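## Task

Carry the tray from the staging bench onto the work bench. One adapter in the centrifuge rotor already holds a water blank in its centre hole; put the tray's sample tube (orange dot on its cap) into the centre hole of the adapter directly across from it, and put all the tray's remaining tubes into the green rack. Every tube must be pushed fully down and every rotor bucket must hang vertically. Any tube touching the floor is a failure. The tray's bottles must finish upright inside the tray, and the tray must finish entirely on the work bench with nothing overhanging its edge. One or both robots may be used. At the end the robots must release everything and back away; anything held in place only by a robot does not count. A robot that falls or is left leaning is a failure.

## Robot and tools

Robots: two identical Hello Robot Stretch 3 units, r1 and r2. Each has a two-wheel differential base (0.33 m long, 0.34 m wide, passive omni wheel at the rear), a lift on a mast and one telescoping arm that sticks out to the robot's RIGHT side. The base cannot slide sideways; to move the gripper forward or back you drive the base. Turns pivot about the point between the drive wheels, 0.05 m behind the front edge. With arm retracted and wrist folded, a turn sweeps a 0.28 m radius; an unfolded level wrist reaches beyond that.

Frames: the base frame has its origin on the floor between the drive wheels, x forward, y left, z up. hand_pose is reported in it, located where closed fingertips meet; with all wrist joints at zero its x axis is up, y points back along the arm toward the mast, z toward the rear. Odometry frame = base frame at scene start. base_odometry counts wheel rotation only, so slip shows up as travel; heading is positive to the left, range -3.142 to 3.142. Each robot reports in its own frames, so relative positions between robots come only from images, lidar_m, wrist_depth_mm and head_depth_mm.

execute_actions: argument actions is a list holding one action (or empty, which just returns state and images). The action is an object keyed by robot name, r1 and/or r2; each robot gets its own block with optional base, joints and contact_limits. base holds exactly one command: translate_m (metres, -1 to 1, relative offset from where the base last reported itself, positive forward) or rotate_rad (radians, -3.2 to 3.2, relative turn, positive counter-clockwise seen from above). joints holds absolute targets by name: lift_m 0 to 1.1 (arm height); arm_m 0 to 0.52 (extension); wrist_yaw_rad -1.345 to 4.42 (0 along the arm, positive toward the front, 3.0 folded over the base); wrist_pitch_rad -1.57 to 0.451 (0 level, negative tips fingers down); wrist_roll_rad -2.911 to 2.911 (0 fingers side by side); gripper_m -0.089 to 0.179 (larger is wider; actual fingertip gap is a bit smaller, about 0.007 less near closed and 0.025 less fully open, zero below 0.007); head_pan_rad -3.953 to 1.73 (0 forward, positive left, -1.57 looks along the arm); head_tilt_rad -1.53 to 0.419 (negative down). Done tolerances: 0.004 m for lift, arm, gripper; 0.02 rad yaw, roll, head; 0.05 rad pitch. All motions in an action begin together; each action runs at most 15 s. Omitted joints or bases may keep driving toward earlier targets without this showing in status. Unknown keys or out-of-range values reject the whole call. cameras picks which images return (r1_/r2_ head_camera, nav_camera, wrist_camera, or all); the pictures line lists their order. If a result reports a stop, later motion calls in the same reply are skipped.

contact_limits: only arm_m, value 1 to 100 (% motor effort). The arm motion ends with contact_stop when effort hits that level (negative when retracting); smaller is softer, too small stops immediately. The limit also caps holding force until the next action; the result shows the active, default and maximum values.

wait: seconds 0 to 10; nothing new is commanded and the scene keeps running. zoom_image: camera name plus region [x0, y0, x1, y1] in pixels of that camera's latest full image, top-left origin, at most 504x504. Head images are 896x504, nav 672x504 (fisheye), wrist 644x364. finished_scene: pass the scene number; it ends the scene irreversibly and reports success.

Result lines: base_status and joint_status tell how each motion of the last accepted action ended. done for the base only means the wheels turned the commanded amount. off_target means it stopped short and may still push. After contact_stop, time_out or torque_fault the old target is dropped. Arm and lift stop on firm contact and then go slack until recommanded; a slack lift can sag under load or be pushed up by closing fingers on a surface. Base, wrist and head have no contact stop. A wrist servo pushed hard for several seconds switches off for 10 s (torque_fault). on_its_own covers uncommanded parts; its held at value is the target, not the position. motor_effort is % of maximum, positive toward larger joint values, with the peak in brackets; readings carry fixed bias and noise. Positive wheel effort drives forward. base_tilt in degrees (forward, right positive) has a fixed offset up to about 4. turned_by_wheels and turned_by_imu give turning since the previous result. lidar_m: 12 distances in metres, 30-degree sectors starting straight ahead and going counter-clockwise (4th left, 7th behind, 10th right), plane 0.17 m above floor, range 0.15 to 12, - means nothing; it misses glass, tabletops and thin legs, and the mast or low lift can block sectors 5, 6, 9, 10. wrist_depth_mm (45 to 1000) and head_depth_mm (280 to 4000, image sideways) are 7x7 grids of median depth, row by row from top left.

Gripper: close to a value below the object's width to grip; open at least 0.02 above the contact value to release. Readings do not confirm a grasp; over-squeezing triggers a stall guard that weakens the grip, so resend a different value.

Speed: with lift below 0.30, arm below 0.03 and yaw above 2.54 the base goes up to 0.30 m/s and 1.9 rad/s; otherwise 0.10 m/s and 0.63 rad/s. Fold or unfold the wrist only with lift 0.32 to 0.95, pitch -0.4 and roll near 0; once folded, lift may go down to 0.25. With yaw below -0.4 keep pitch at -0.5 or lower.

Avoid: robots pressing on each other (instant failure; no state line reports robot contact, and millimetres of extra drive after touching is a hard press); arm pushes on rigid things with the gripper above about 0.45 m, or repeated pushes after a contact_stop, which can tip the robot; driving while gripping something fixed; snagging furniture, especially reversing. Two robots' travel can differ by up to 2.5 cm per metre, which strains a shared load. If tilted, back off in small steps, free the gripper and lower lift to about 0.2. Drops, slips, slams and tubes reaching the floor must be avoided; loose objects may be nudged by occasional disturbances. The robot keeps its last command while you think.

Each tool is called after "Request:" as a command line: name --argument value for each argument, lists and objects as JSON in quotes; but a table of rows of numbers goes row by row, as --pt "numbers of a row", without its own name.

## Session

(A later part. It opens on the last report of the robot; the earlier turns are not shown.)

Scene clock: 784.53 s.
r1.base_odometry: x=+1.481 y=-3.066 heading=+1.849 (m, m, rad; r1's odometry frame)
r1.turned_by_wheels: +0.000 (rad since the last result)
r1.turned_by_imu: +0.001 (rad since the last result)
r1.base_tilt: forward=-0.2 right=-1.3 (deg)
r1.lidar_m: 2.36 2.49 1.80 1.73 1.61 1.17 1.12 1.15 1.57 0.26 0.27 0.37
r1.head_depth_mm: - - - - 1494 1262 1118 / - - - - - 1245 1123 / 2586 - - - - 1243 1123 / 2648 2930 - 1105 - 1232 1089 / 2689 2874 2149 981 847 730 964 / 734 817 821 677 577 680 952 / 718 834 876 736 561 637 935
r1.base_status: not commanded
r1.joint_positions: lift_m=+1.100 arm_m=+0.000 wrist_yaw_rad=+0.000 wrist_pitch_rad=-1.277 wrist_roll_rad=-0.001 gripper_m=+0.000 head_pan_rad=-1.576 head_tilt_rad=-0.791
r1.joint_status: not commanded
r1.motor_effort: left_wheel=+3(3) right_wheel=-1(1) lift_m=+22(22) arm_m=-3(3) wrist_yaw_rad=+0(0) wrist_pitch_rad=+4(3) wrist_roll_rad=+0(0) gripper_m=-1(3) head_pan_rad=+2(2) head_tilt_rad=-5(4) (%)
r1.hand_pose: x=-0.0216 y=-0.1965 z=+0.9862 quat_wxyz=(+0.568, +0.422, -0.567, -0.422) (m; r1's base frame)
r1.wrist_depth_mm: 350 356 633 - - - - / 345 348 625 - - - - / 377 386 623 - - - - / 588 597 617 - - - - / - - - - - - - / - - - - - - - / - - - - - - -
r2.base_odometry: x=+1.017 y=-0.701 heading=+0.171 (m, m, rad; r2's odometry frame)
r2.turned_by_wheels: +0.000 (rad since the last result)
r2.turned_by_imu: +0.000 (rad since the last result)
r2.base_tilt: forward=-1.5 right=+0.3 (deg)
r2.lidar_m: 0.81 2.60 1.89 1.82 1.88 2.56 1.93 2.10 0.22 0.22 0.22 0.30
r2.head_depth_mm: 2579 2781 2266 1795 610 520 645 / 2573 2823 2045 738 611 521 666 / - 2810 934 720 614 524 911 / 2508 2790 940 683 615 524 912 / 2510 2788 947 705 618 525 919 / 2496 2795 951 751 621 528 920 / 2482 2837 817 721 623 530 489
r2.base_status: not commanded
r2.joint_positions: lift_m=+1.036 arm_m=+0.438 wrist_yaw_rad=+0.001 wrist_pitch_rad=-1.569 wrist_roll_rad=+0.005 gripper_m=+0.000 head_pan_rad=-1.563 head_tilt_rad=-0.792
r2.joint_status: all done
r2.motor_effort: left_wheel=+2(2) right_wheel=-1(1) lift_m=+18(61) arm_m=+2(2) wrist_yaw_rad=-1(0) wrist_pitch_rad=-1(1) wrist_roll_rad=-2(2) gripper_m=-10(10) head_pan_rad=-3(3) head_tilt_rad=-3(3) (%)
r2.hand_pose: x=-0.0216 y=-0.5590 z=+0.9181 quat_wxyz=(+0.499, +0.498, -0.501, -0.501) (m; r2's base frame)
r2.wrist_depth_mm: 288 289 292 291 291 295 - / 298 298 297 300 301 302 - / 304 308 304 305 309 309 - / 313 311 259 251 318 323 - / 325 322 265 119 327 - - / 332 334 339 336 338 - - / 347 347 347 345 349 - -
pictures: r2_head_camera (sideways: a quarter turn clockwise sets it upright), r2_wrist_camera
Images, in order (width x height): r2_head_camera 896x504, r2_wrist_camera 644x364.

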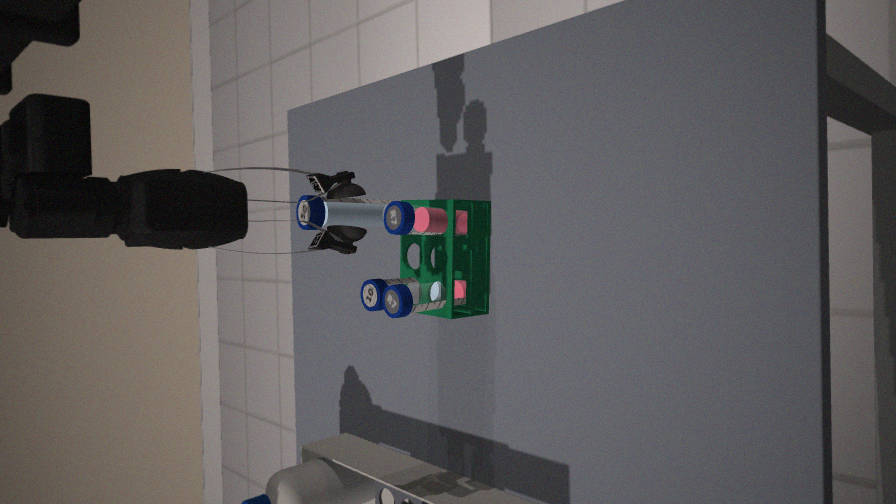

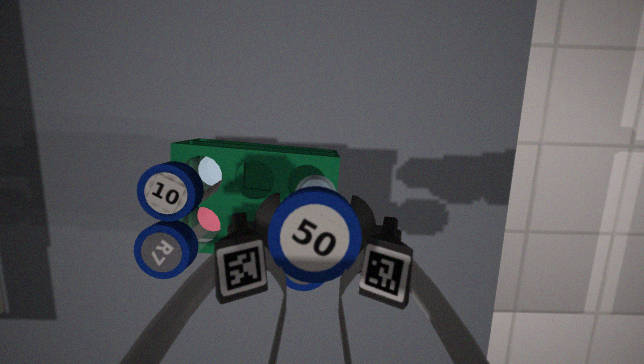

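Request:
execute_actions --actions '[{"r2":{"base":{"translate_m":0.005},"joints":{"arm_m":0.43,"lift_m":1.025}}}]' --cameras '["r2_head_camera","r2_wrist_camera"]'

Request:
zoom_image --camera "r2_wrist_camera" --region '[180,110,400,260]'

Scene clock: 794.60 s.
r1.base_odometry: x=+1.481 y=-3.066 heading=+1.849 (m, m, rad; r1's odometry frame)
r1.turned_by_wheels: +0.000 (rad since the last result)
r1.turned_by_imu: +0.001 (rad since the last result)
r1.base_tilt: forward=-0.3 right=-1.3 (deg)
r1.lidar_m: 2.36 2.48 1.80 1.72 1.61 1.17 1.12 1.15 1.56 0.26 0.27 0.37
r1.head_depth_mm: - - - - 1501 1262 1132 / - - - - - 1245 1123 / 2579 - - - - 1239 1123 / 2656 2884 - 1107 - 1234 1086 / 2664 2903 2129 983 848 726 966 / 731 819 821 675 577 679 950 / 717 835 878 735 563 638 935
r1.base_status: not commanded
r1.joint_positions: lift_m=+1.100 arm_m=+0.000 wrist_yaw_rad=+0.000 wrist_pitch_rad=-1.277 wrist_roll_rad=-0.001 gripper_m=+0.000 head_pan_rad=-1.576 head_tilt_rad=-0.791
r1.joint_status: not commanded
r1.motor_effort: left_wheel=+3(3) right_wheel=-1(1) lift_m=+22(22) arm_m=-3(3) wrist_yaw_rad=+0(0) wrist_pitch_rad=+4(4) wrist_roll_rad=+0(0) gripper_m=-1(1) head_pan_rad=+3(3) head_tilt_rad=-5(5) (%)
r1.hand_pose: x=-0.0216 y=-0.1965 z=+0.9862 quat_wxyz=(+0.568, +0.422, -0.567, -0.422) (m; r1's base frame)
r1.wrist_depth_mm: 354 353 637 - - - - / 344 351 622 - - - - / 377 384 611 - - - - / 586 597 613 - - - - / - - - - - - - / - - - - - - - / - - - - - - -
r2.base_odometry: x=+1.022 y=-0.700 heading=+0.171 (m, m, rad; r2's odometry frame)
r2.turned_by_wheels: +0.000 (rad since the last result)
r2.turned_by_imu: +0.000 (rad since the last result)
r2.base_tilt: forward=-1.5 right=+0.3 (deg)
r2.lidar_m: 0.81 2.60 1.89 1.82 1.88 2.57 1.93 2.10 0.22 0.22 0.22 0.30
r2.head_depth_mm: 2600 2776 2268 1792 610 520 597 / 2563 2806 969 737 611 522 688 / - 2788 938 721 613 522 913 / 2511 2783 960 684 616 525 913 / 2491 2819 945 706 617 526 918 / 2497 2788 953 751 621 529 918 / 2497 2805 815 712 623 530 488
r2.base_status: done
r2.joint_positions: lift_m=+1.026 arm_m=+0.430 wrist_yaw_rad=+0.001 wrist_pitch_rad=-1.569 wrist_roll_rad=+0.005 gripper_m=+0.000 head_pan_rad=-1.563 head_tilt_rad=-0.792
r2.joint_status: all done
r2.motor_effort: left_wheel=+1(7) right_wheel=-1(3) lift_m=+18(16) arm_m=-4(4) wrist_yaw_rad=-1(1) wrist_pitch_rad=-1(0) wrist_roll_rad=-2(2) gripper_m=-10(10) head_pan_rad=-4(3) head_tilt_rad=-3(3) (%)
r2.hand_pose: x=-0.0216 y=-0.5515 z=+0.9081 quat_wxyz=(+0.499, +0.498, -0.501, -0.501) (m; r2's base frame)
r2.wrist_depth_mm: 279 279 283 282 281 282 - / 286 287 288 288 289 290 - / 295 296 294 296 297 301 - / 303 184 246 243 309 311 - / 316 310 253 119 317 322 - / 322 324 329 326 329 332 - / 332 340 338 336 339 - -
pictures: r2_head_camera (sideways: a quarter turn clockwise sets it upright), r2_wrist_camera
Images, in order (width x height): r2_head_camera 896x504, r2_wrist_camera 644x364.

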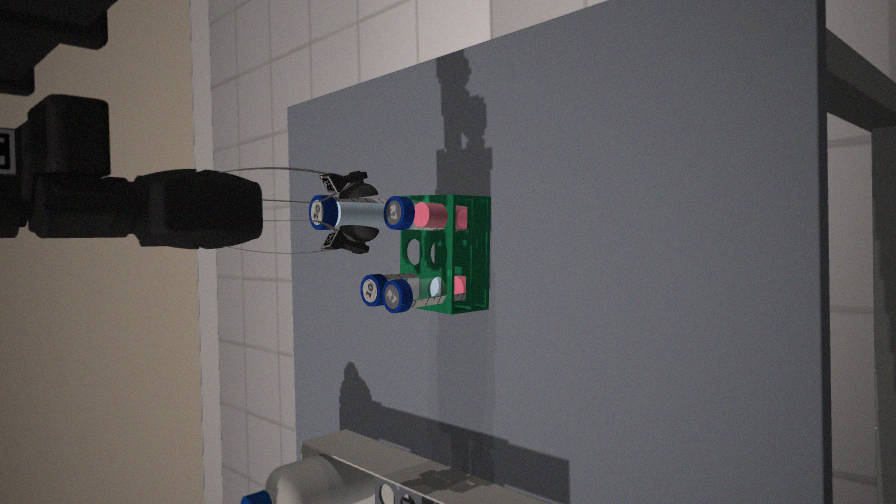

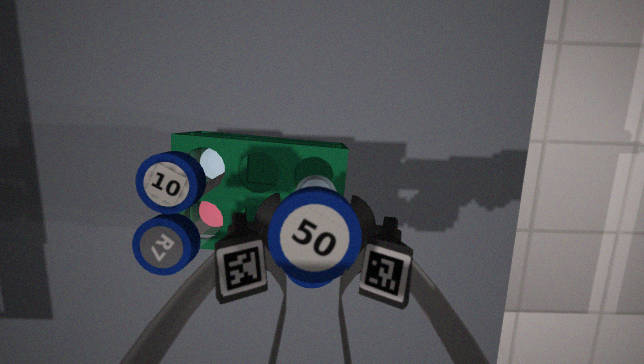

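Region (180, 110, 400, 260) of r2_wrist_camera's 644x364 image, scaled by 2.291; it fills the top 344 rows of this view, and the rest is white.

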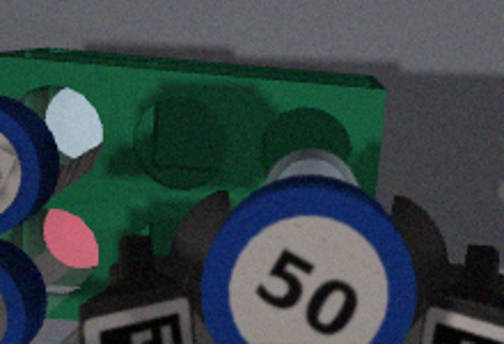

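Request:
execute_actions --actions '[{"r2":{"joints":{"lift_m":1.0}}}]' --cameras '["r2_wrist_camera"]'

Request:
execute_actions --actions '[{"r2":{"joints":{"lift_m":0.975}}}]' --cameras '[]'

Request:
execute_actions --actions '[{"r2":{"joints":{"lift_m":0.95}}}]' --cameras '["r2_head_camera","r2_wrist_camera"]'

Scene clock: 800.63 s.
r1.base_odometry: x=+1.481 y=-3.066 heading=+1.849 (m, m, rad; r1's odometry frame)
r1.turned_by_wheels: +0.000 (rad since the last result)
r1.turned_by_imu: +0.001 (rad since the last result)
r1.base_tilt: forward=-0.3 right=-1.4 (deg)
r1.lidar_m: 2.36 2.49 1.80 1.73 1.61 1.16 1.12 1.16 1.56 0.26 0.27 0.37
r1.head_depth_mm: - - - - 1501 1254 1128 / - - - - - 1247 1121 / 2589 - - - - 1236 1121 / 2707 2910 - 1114 - 1221 1081 / 2654 2913 2150 988 847 730 967 / 737 821 823 675 576 681 953 / 719 834 870 731 562 637 932
r1.base_status: not commanded
r1.joint_positions: lift_m=+1.100 arm_m=+0.000 wrist_yaw_rad=+0.000 wrist_pitch_rad=-1.277 wrist_roll_rad=-0.001 gripper_m=+0.000 head_pan_rad=-1.576 head_tilt_rad=-0.791
r1.joint_status: not commanded
r1.motor_effort: left_wheel=+3(3) right_wheel=-1(1) lift_m=+22(22) arm_m=-3(3) wrist_yaw_rad=+1(0) wrist_pitch_rad=+4(4) wrist_roll_rad=+1(0) gripper_m=-2(2) head_pan_rad=+2(2) head_tilt_rad=-4(4) (%)
r1.hand_pose: x=-0.0216 y=-0.1965 z=+0.9862 quat_wxyz=(+0.568, +0.422, -0.567, -0.422) (m; r1's base frame)
r1.wrist_depth_mm: 352 356 635 - - - - / 345 351 623 - - - - / 377 385 611 - - - - / 591 598 616 - - - - / - - - - - - - / - - - - - - - / - - - - - - -
r2.base_odometry: x=+1.022 y=-0.700 heading=+0.171 (m, m, rad; r2's odometry frame)
r2.turned_by_wheels: +0.000 (rad since the last result)
r2.turned_by_imu: +0.000 (rad since the last result)
r2.base_tilt: forward=-1.5 right=+0.2 (deg)
r2.lidar_m: 0.81 2.61 1.89 1.82 1.88 2.56 1.94 2.10 0.22 0.22 0.22 0.30
r2.head_depth_mm: - 2795 2254 1785 609 520 597 / - 2806 970 739 611 521 689 / - 2802 934 718 613 524 914 / 2490 2795 942 683 615 525 916 / 2501 2785 948 707 617 526 912 / 2508 2764 953 750 619 528 918 / 2499 2793 814 711 623 529 489
r2.base_status: not commanded
r2.joint_positions: lift_m=+1.001 arm_m=+0.430 wrist_yaw_rad=+0.001 wrist_pitch_rad=-1.568 wrist_roll_rad=+0.005 gripper_m=+0.000 head_pan_rad=-1.563 head_tilt_rad=-0.792
r2.joint_status: all done
r2.motor_effort: left_wheel=+1(1) right_wheel=-1(0) lift_m=+18(22) arm_m=-4(4) wrist_yaw_rad=+0(1) wrist_pitch_rad=-1(2) wrist_roll_rad=-2(2) gripper_m=-10(10) head_pan_rad=-3(4) head_tilt_rad=-3(3) (%)
r2.hand_pose: x=-0.0216 y=-0.5518 z=+0.8831 quat_wxyz=(+0.500, +0.498, -0.501, -0.501) (m; r2's base frame)
r2.wrist_depth_mm: 254 256 257 258 259 261 961 / 263 264 265 265 267 267 - / 272 270 268 270 274 273 - / 278 158 233 218 282 282 - / 288 165 228 119 288 289 - / 297 166 302 167 300 302 - / 307 305 308 311 307 315 -
pictures: r2_wrist_camera
Images, in order (width x height): r2_wrist_camera 644x364.

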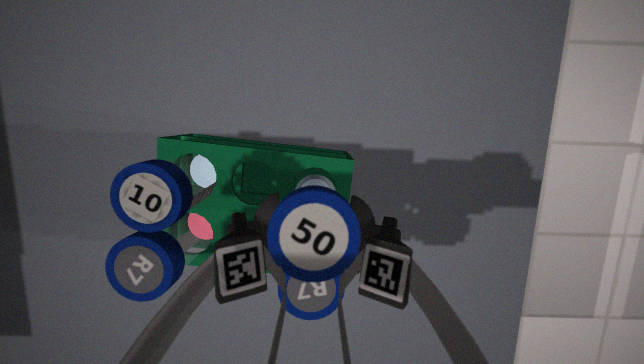

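Scene clock: 801.63 s.
r1.base_odometry: x=+1.481 y=-3.066 heading=+1.849 (m, m, rad; r1's odometry frame)
r1.turned_by_wheels: +0.000 (rad since the last result)
r1.turned_by_imu: +0.000 (rad since the last result)
r1.base_tilt: forward=-0.2 right=-1.3 (deg)
r1.lidar_m: 2.36 2.49 1.80 1.73 1.61 1.17 1.12 1.15 1.57 0.26 0.27 0.37
r1.head_depth_mm: - - - - 1490 1266 1121 / - - - - - 1240 1123 / 2595 - - - - 1244 1119 / 2679 2930 - 1104 - 1230 1084 / 2663 2888 2140 990 844 728 964 / 731 816 821 676 575 677 950 / 719 834 872 732 562 635 935
r1.base_status: not commanded
r1.joint_positions: lift_m=+1.100 arm_m=+0.000 wrist_yaw_rad=+0.000 wrist_pitch_rad=-1.277 wrist_roll_rad=-0.001 gripper_m=+0.000 head_pan_rad=-1.576 head_tilt_rad=-0.791
r1.joint_status: not commanded
r1.motor_effort: left_wheel=+3(3) right_wheel=-1(1) lift_m=+22(22) arm_m=-3(3) wrist_yaw_rad=+0(1) wrist_pitch_rad=+4(4) wrist_roll_rad=-1(0) gripper_m=-2(3) head_pan_rad=+3(3) head_tilt_rad=-4(4) (%)
r1.hand_pose: x=-0.0216 y=-0.1965 z=+0.9862 quat_wxyz=(+0.568, +0.422, -0.567, -0.422) (m; r1's base frame)
r1.wrist_depth_mm: 350 354 628 - - - - / 344 350 626 - - - - / 377 383 611 - - - - / 588 597 617 - - - - / - - - - - - - / - - - - - - - / - - - - - - -
r2.base_odometry: x=+1.022 y=-0.700 heading=+0.171 (m, m, rad; r2's odometry frame)
r2.turned_by_wheels: +0.000 (rad since the last result)
r2.turned_by_imu: +0.000 (rad since the last result)
r2.base_tilt: forward=-1.5 right=+0.3 (deg)
r2.lidar_m: 0.81 2.61 1.90 1.82 1.88 2.57 1.93 2.10 0.22 0.22 0.22 0.30
r2.head_depth_mm: 2403 - 2255 1784 610 520 596 / - 2804 969 738 610 522 689 / - 2847 902 708 614 523 912 / 2514 2794 924 683 617 525 916 / 2525 2812 947 707 616 526 917 / 2505 2809 952 751 620 527 921 / 2488 2813 816 710 621 530 488
r2.base_status: not commanded
r2.joint_positions: lift_m=+0.976 arm_m=+0.430 wrist_yaw_rad=+0.001 wrist_pitch_rad=-1.568 wrist_roll_rad=+0.005 gripper_m=+0.000 head_pan_rad=-1.563 head_tilt_rad=-0.792
r2.joint_status: all done
r2.motor_effort: left_wheel=+1(1) right_wheel=-1(1) lift_m=+18(17) arm_m=-4(4) wrist_yaw_rad=-1(1) wrist_pitch_rad=-1(1) wrist_roll_rad=-2(2) gripper_m=-11(10) head_pan_rad=-3(3) head_tilt_rad=-3(3) (%)
r2.hand_pose: x=-0.0216 y=-0.5518 z=+0.8581 quat_wxyz=(+0.500, +0.498, -0.501, -0.501) (m; r2's base frame)
r2.wrist_depth_mm: 232 234 235 234 236 236 949 / 238 238 241 243 240 242 971 / 246 245 245 248 249 249 - / 254 139 207 193 255 256 - / 261 135 198 119 264 265 - / 268 140 273 141 272 273 - / 278 277 281 145 280 280 -
pictures: none
No camera images: the call's "cameras" was empty. Leave "cameras" out to get every camera's image.

Scene clock: 803.67 s.
r1.base_odometry: x=+1.481 y=-3.066 heading=+1.849 (m, m, rad; r1's odometry frame)
r1.turned_by_wheels: +0.000 (rad since the last result)
r1.turned_by_imu: +0.000 (rad since the last result)
r1.base_tilt: forward=-0.3 right=-1.4 (deg)
r1.lidar_m: 2.36 2.49 1.81 1.73 1.61 1.16 1.12 1.15 1.57 0.26 0.27 0.37
r1.head_depth_mm: - - - - 1491 1259 1126 / - - - - - 1248 1125 / 2543 - - - - 1237 1121 / 2671 2931 - 1103 - 1230 1079 / 2645 2874 2150 987 845 726 965 / 734 818 820 674 578 679 951 / 718 831 875 736 562 638 938
r1.base_status: not commanded
r1.joint_positions: lift_m=+1.100 arm_m=+0.000 wrist_yaw_rad=+0.000 wrist_pitch_rad=-1.277 wrist_roll_rad=-0.001 gripper_m=+0.000 head_pan_rad=-1.576 head_tilt_rad=-0.791
r1.joint_status: not commanded
r1.motor_effort: left_wheel=+3(3) right_wheel=-1(1) lift_m=+22(22) arm_m=-3(3) wrist_yaw_rad=+1(0) wrist_pitch_rad=+3(3) wrist_roll_rad=+1(0) gripper_m=-2(1) head_pan_rad=+2(2) head_tilt_rad=-4(4) (%)
r1.hand_pose: x=-0.0216 y=-0.1965 z=+0.9862 quat_wxyz=(+0.568, +0.422, -0.567, -0.422) (m; r1's base frame)
r1.wrist_depth_mm: 349 356 634 - - - - / 345 349 621 - - - - / 378 383 619 - - - - / 589 599 617 - - - - / - - - - - - - / - - - - - - - / - - - - - - -
r2.base_odometry: x=+1.022 y=-0.700 heading=+0.171 (m, m, rad; r2's odometry frame)
r2.turned_by_wheels: +0.000 (rad since the last result)
r2.turned_by_imu: +0.000 (rad since the last result)
r2.base_tilt: forward=-1.6 right=+0.2 (deg)
r2.lidar_m: 0.81 2.61 1.90 1.82 1.88 2.56 1.93 2.10 0.22 0.22 0.22 0.30
r2.head_depth_mm: 2483 - 2191 1743 610 520 597 / 2443 2810 974 740 612 521 686 / 2384 - 901 700 614 523 913 / 2506 2808 908 683 615 524 913 / 2509 2789 948 709 619 527 920 / 2510 2802 956 750 620 529 921 / 2477 2804 816 711 622 531 920
r2.base_status: not commanded
r2.joint_positions: lift_m=+0.957 arm_m=+0.430 wrist_yaw_rad=+0.001 wrist_pitch_rad=-1.572 wrist_roll_rad=+0.005 gripper_m=+0.000 head_pan_rad=-1.563 head_tilt_rad=-0.792
r2.joint_status: lift_m contact_stop (moved -0.019 of -0.026)
r2.on_its_own: lift_m is slack since a contact_stop, until your next command for it (your +0.950 is given up)
r2.motor_effort: left_wheel=+1(3) right_wheel=-1(2) lift_m=+40(36) arm_m=-4(4) wrist_yaw_rad=-1(2) wrist_pitch_rad=+1(3) wrist_roll_rad=-2(2) gripper_m=-10(10) head_pan_rad=-3(3) head_tilt_rad=-2(3) (%)
r2.hand_pose: x=-0.0216 y=-0.5506 z=+0.8393 quat_wxyz=(+0.498, +0.499, -0.500, -0.502) (m; r2's base frame)
r2.wrist_depth_mm: 217 218 218 218 219 220 221 / 223 223 225 225 225 226 229 / 229 229 228 231 232 233 964 / 233 174 177 175 238 240 - / 118 118 181 118 244 247 - / 123 133 190 126 255 255 - / 126 125 260 126 262 261 -
pictures: r2_head_camera (sideways: a quarter turn clockwise sets it upright), r2_wrist_camera
Images, in order (width x height): r2_head_camera 896x504, r2_wrist_camera 644x364.

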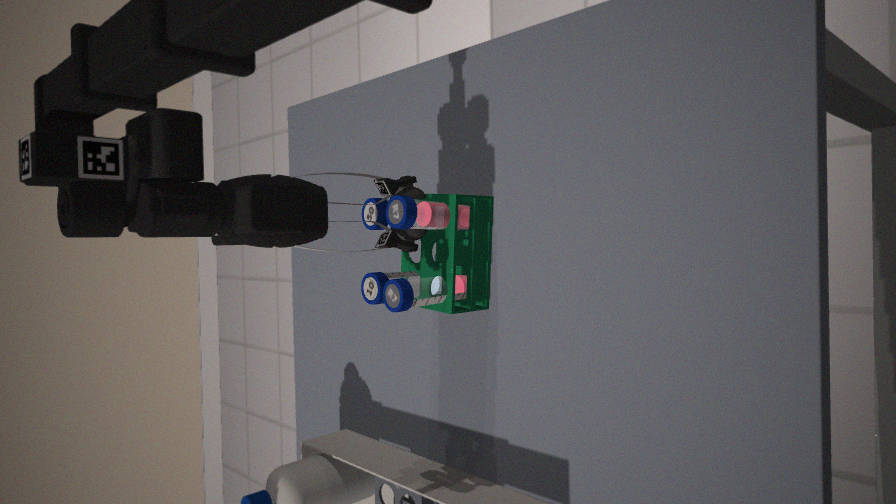

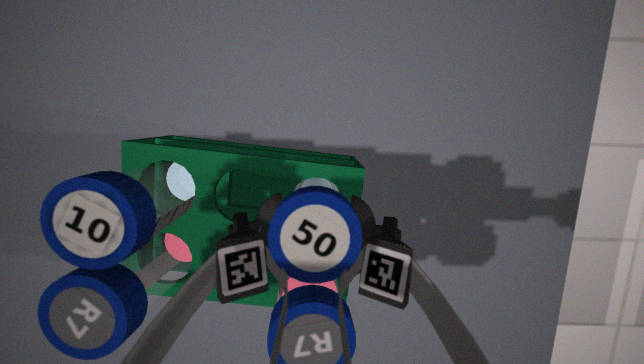

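Seated; release and clear.

Request:
execute_actions --actions '[{"r2":{"joints":{"gripper_m":0.06,"lift_m":0.96}}}]' --cameras '[]'

Request:
execute_actions --actions '[{"r2":{"joints":{"lift_m":1.1}}}]' --cameras '[]'

Request:
execute_actions --actions '[{"r2":{"joints":{"arm_m":0.0}}}]' --cameras '["r2_head_camera"]'

Scene clock: 809.77 s.
r1.base_odometry: x=+1.481 y=-3.066 heading=+1.849 (m, m, rad; r1's odometry frame)
r1.turned_by_wheels: +0.000 (rad since the last result)
r1.turned_by_imu: +0.001 (rad since the last result)
r1.base_tilt: forward=-0.3 right=-1.4 (deg)
r1.lidar_m: 2.36 2.49 1.80 1.73 1.62 1.17 1.12 1.15 1.56 0.26 0.27 0.37
r1.head_depth_mm: - - - - 1496 1256 1125 / - - - - - 1240 1122 / 2592 - - - - 1247 1128 / 2680 2889 - 1113 - 1235 1081 / 2657 2901 2146 989 847 727 965 / 735 819 820 677 577 677 955 / 719 833 874 734 561 636 939
r1.base_status: not commanded
r1.joint_positions: lift_m=+1.100 arm_m=+0.000 wrist_yaw_rad=+0.000 wrist_pitch_rad=-1.277 wrist_roll_rad=-0.001 gripper_m=+0.000 head_pan_rad=-1.576 head_tilt_rad=-0.791
r1.joint_status: not commanded
r1.motor_effort: left_wheel=+3(3) right_wheel=-1(1) lift_m=+22(22) arm_m=-3(3) wrist_yaw_rad=+1(1) wrist_pitch_rad=+3(4) wrist_roll_rad=+0(0) gripper_m=-1(1) head_pan_rad=+2(3) head_tilt_rad=-4(4) (%)
r1.hand_pose: x=-0.0216 y=-0.1965 z=+0.9862 quat_wxyz=(+0.568, +0.422, -0.567, -0.422) (m; r1's base frame)
r1.wrist_depth_mm: 351 356 630 - - - - / 345 351 624 - - - - / 378 386 607 - - - - / 591 596 618 - - - - / - - - - - - - / - - - - - - - / - - - - - - -
r2.base_odometry: x=+1.022 y=-0.700 heading=+0.171 (m, m, rad; r2's odometry frame)
r2.turned_by_wheels: +0.000 (rad since the last result)
r2.turned_by_imu: +0.000 (rad since the last result)
r2.base_tilt: forward=-1.5 right=+0.3 (deg)
r2.lidar_m: 0.81 2.60 1.89 1.82 1.89 2.56 1.93 2.11 0.22 0.22 0.22 0.30
r2.head_depth_mm: 2464 - 2186 1738 608 520 597 / 2433 2802 970 737 612 522 689 / 2392 - 905 718 615 524 913 / 2497 2804 911 683 616 524 915 / 2519 2820 946 706 618 526 916 / 2508 2792 954 753 620 528 921 / 2483 2814 817 711 623 530 489
r2.base_status: not commanded
r2.joint_positions: lift_m=+0.959 arm_m=+0.430 wrist_yaw_rad=+0.001 wrist_pitch_rad=-1.571 wrist_roll_rad=+0.005 gripper_m=+0.060 head_pan_rad=-1.563 head_tilt_rad=-0.792
r2.joint_status: all done
r2.motor_effort: left_wheel=+0(1) right_wheel=+1(1) lift_m=+59(57) arm_m=-4(4) wrist_yaw_rad=-1(1) wrist_pitch_rad=+0(1) wrist_roll_rad=-2(2) gripper_m=+1(81) head_pan_rad=-3(3) head_tilt_rad=-3(3) (%)
r2.hand_pose: x=-0.0216 y=-0.5511 z=+0.8419 quat_wxyz=(+0.499, +0.499, -0.501, -0.501) (m; r2's base frame)
r2.wrist_depth_mm: 216 217 218 219 220 220 224 / 223 224 224 226 226 226 229 / 230 229 229 232 232 233 989 / 233 177 177 177 239 240 - / 117 152 119 120 245 246 - / 123 181 191 137 - 258 - / 125 259 259 128 266 265 -
pictures: none
No camera images: the call's "cameras" was empty. Leave "cameras" out to get every camera's image.

Scene clock: 811.87 s.
r1.base_odometry: x=+1.481 y=-3.066 heading=+1.849 (m, m, rad; r1's odometry frame)
r1.turned_by_wheels: +0.000 (rad since the last result)
r1.turned_by_imu: +0.000 (rad since the last result)
r1.base_tilt: forward=-0.2 right=-1.5 (deg)
r1.lidar_m: 2.36 2.49 1.80 1.73 1.61 1.17 1.12 1.16 1.57 0.26 0.27 0.37
r1.head_depth_mm: - - - - 1504 1257 1121 / - - - - - 1251 1124 / 2609 - - - - 1250 1125 / 2718 2900 - 1107 - 1230 1084 / 2669 2884 2177 988 853 729 964 / 733 817 820 674 577 679 951 / 719 837 872 735 562 637 941
r1.base_status: not commanded
r1.joint_positions: lift_m=+1.100 arm_m=+0.000 wrist_yaw_rad=+0.000 wrist_pitch_rad=-1.277 wrist_roll_rad=-0.001 gripper_m=+0.000 head_pan_rad=-1.576 head_tilt_rad=-0.791
r1.joint_status: not commanded
r1.motor_effort: left_wheel=+3(4) right_wheel=-2(1) lift_m=+22(22) arm_m=-3(3) wrist_yaw_rad=+0(0) wrist_pitch_rad=+3(4) wrist_roll_rad=+0(0) gripper_m=-1(2) head_pan_rad=+3(3) head_tilt_rad=-4(4) (%)
r1.hand_pose: x=-0.0216 y=-0.1965 z=+0.9862 quat_wxyz=(+0.568, +0.422, -0.567, -0.422) (m; r1's base frame)
r1.wrist_depth_mm: 352 354 635 - - - - / 346 348 619 - - - - / 377 388 613 - - - - / 592 600 607 - - - - / - - - - - - - / - - - - - - - / - - - - - - -
r2.base_odometry: x=+1.022 y=-0.700 heading=+0.171 (m, m, rad; r2's odometry frame)
r2.turned_by_wheels: +0.000 (rad since the last result)
r2.turned_by_imu: +0.000 (rad since the last result)
r2.base_tilt: forward=-1.5 right=+0.3 (deg)
r2.lidar_m: 0.81 2.60 1.89 1.82 1.89 2.57 1.93 2.10 0.22 0.22 0.22 0.30
r2.head_depth_mm: 2531 2785 2268 1800 610 520 597 / 2520 2818 971 738 611 522 689 / 2447 2846 936 718 614 523 910 / 2496 2811 928 683 616 525 916 / 2503 2793 947 705 617 526 916 / 2515 2802 950 751 620 528 919 / 2491 2791 818 711 622 530 490
r2.base_status: not commanded
r2.joint_positions: lift_m=+1.099 arm_m=+0.430 wrist_yaw_rad=+0.001 wrist_pitch_rad=-1.571 wrist_roll_rad=+0.005 gripper_m=+0.060 head_pan_rad=-1.563 head_tilt_rad=-0.792
r2.joint_status: all done
r2.motor_effort: left_wheel=+1(1) right_wheel=-1(1) lift_m=+63(64) arm_m=-4(4) wrist_yaw_rad=-1(2) wrist_pitch_rad=+0(0) wrist_roll_rad=-2(2) gripper_m=+0(1) head_pan_rad=-3(3) head_tilt_rad=-3(2) (%)
r2.hand_pose: x=-0.0216 y=-0.5511 z=+0.9810 quat_wxyz=(+0.499, +0.499, -0.501, -0.501) (m; r2's base frame)
r2.wrist_depth_mm: 343 346 349 349 352 - - / 353 357 357 358 362 - - / 368 367 363 366 373 - - / 376 379 318 322 380 - - / 385 389 356 390 395 - - / 400 401 409 406 - - - / 419 418 419 422 421 - -
pictures: none
No camera images: the call's "cameras" was empty. Leave "cameras" out to get every camera's image.

Scene clock: 816.20 s.
r1.base_odometry: x=+1.481 y=-3.066 heading=+1.849 (m, m, rad; r1's odometry frame)
r1.turned_by_wheels: +0.000 (rad since the last result)
r1.turned_by_imu: +0.001 (rad since the last result)
r1.base_tilt: forward=-0.2 right=-1.3 (deg)
r1.lidar_m: 2.36 2.49 1.80 1.73 1.61 1.16 1.12 1.16 1.56 0.26 0.27 0.37
r1.head_depth_mm: - - - - 1500 1260 1126 / - - - - - 1239 1127 / 2590 - - - - 1245 1119 / 2637 2890 - 1104 - 1230 1085 / 2696 2902 2174 985 846 727 969 / 731 818 820 678 578 678 948 / 718 837 876 733 562 637 937
r1.base_status: not commanded
r1.joint_positions: lift_m=+1.100 arm_m=+0.000 wrist_yaw_rad=+0.000 wrist_pitch_rad=-1.277 wrist_roll_rad=-0.001 gripper_m=+0.000 head_pan_rad=-1.576 head_tilt_rad=-0.791
r1.joint_status: not commanded
r1.motor_effort: left_wheel=+3(3) right_wheel=-1(1) lift_m=+22(22) arm_m=-3(3) wrist_yaw_rad=+0(1) wrist_pitch_rad=+3(3) wrist_roll_rad=+0(0) gripper_m=-2(2) head_pan_rad=+2(2) head_tilt_rad=-4(4) (%)
r1.hand_pose: x=-0.0216 y=-0.1965 z=+0.9862 quat_wxyz=(+0.568, +0.422, -0.567, -0.422) (m; r1's base frame)
r1.wrist_depth_mm: 350 359 637 - - - - / 343 353 622 - - - - / 376 383 607 - - - - / 590 596 604 - - - - / - - - - - - - / - - - - - - - / - - - - - - -
r2.base_odometry: x=+1.022 y=-0.700 heading=+0.171 (m, m, rad; r2's odometry frame)
r2.turned_by_wheels: +0.000 (rad since the last result)
r2.turned_by_imu: +0.000 (rad since the last result)
r2.base_tilt: forward=-1.5 right=+0.2 (deg)
r2.lidar_m: 0.81 2.61 1.89 1.82 1.88 2.56 1.94 2.10 0.22 0.22 0.22 0.30
r2.head_depth_mm: - - - - - - 1069 / - - - - - - 774 / 2506 - - - - - 1077 / 2515 2792 949 684 631 514 1078 / 2508 2826 948 706 618 527 917 / 2502 2801 954 751 620 528 922 / 2501 2790 817 711 623 530 918
r2.base_status: not commanded
r2.joint_positions: lift_m=+1.099 arm_m=+0.002 wrist_yaw_rad=+0.001 wrist_pitch_rad=-1.571 wrist_roll_rad=+0.004 gripper_m=+0.060 head_pan_rad=-1.563 head_tilt_rad=-0.792
r2.joint_status: all done
joint sent to its limit — the command would take r2.arm_m past its lower limit, so that joint was sent only as far as its limit.
r2.motor_effort: left_wheel=+1(1) right_wheel=-1(1) lift_m=+62(62) arm_m=-4(5) wrist_yaw_rad=-2(1) wrist_pitch_rad=+0(0) wrist_roll_rad=-1(2) gripper_m=+0(0) head_pan_rad=-3(3) head_tilt_rad=-3(3) (%)
r2.hand_pose: x=-0.0216 y=-0.1224 z=+0.9810 quat_wxyz=(+0.499, +0.499, -0.500, -0.501) (m; r2's base frame)
r2.wrist_depth_mm: 350 347 349 346 350 356 - / 356 359 359 359 363 - - / - - - 368 - - - / - - - - - - - / - - - - - - - / - - - - - - - / - - - - - - -
pictures: r2_head_camera (sideways: a quarter turn clockwise sets it upright)
Images, in order (width x height): r2_head_camera 896x504.

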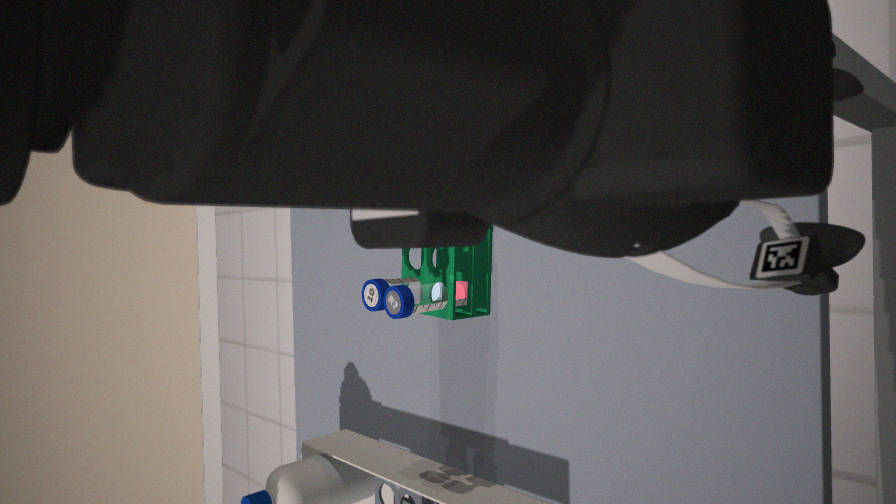

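Request:
finished_scene --scene 2

The scene is finished: the task was done.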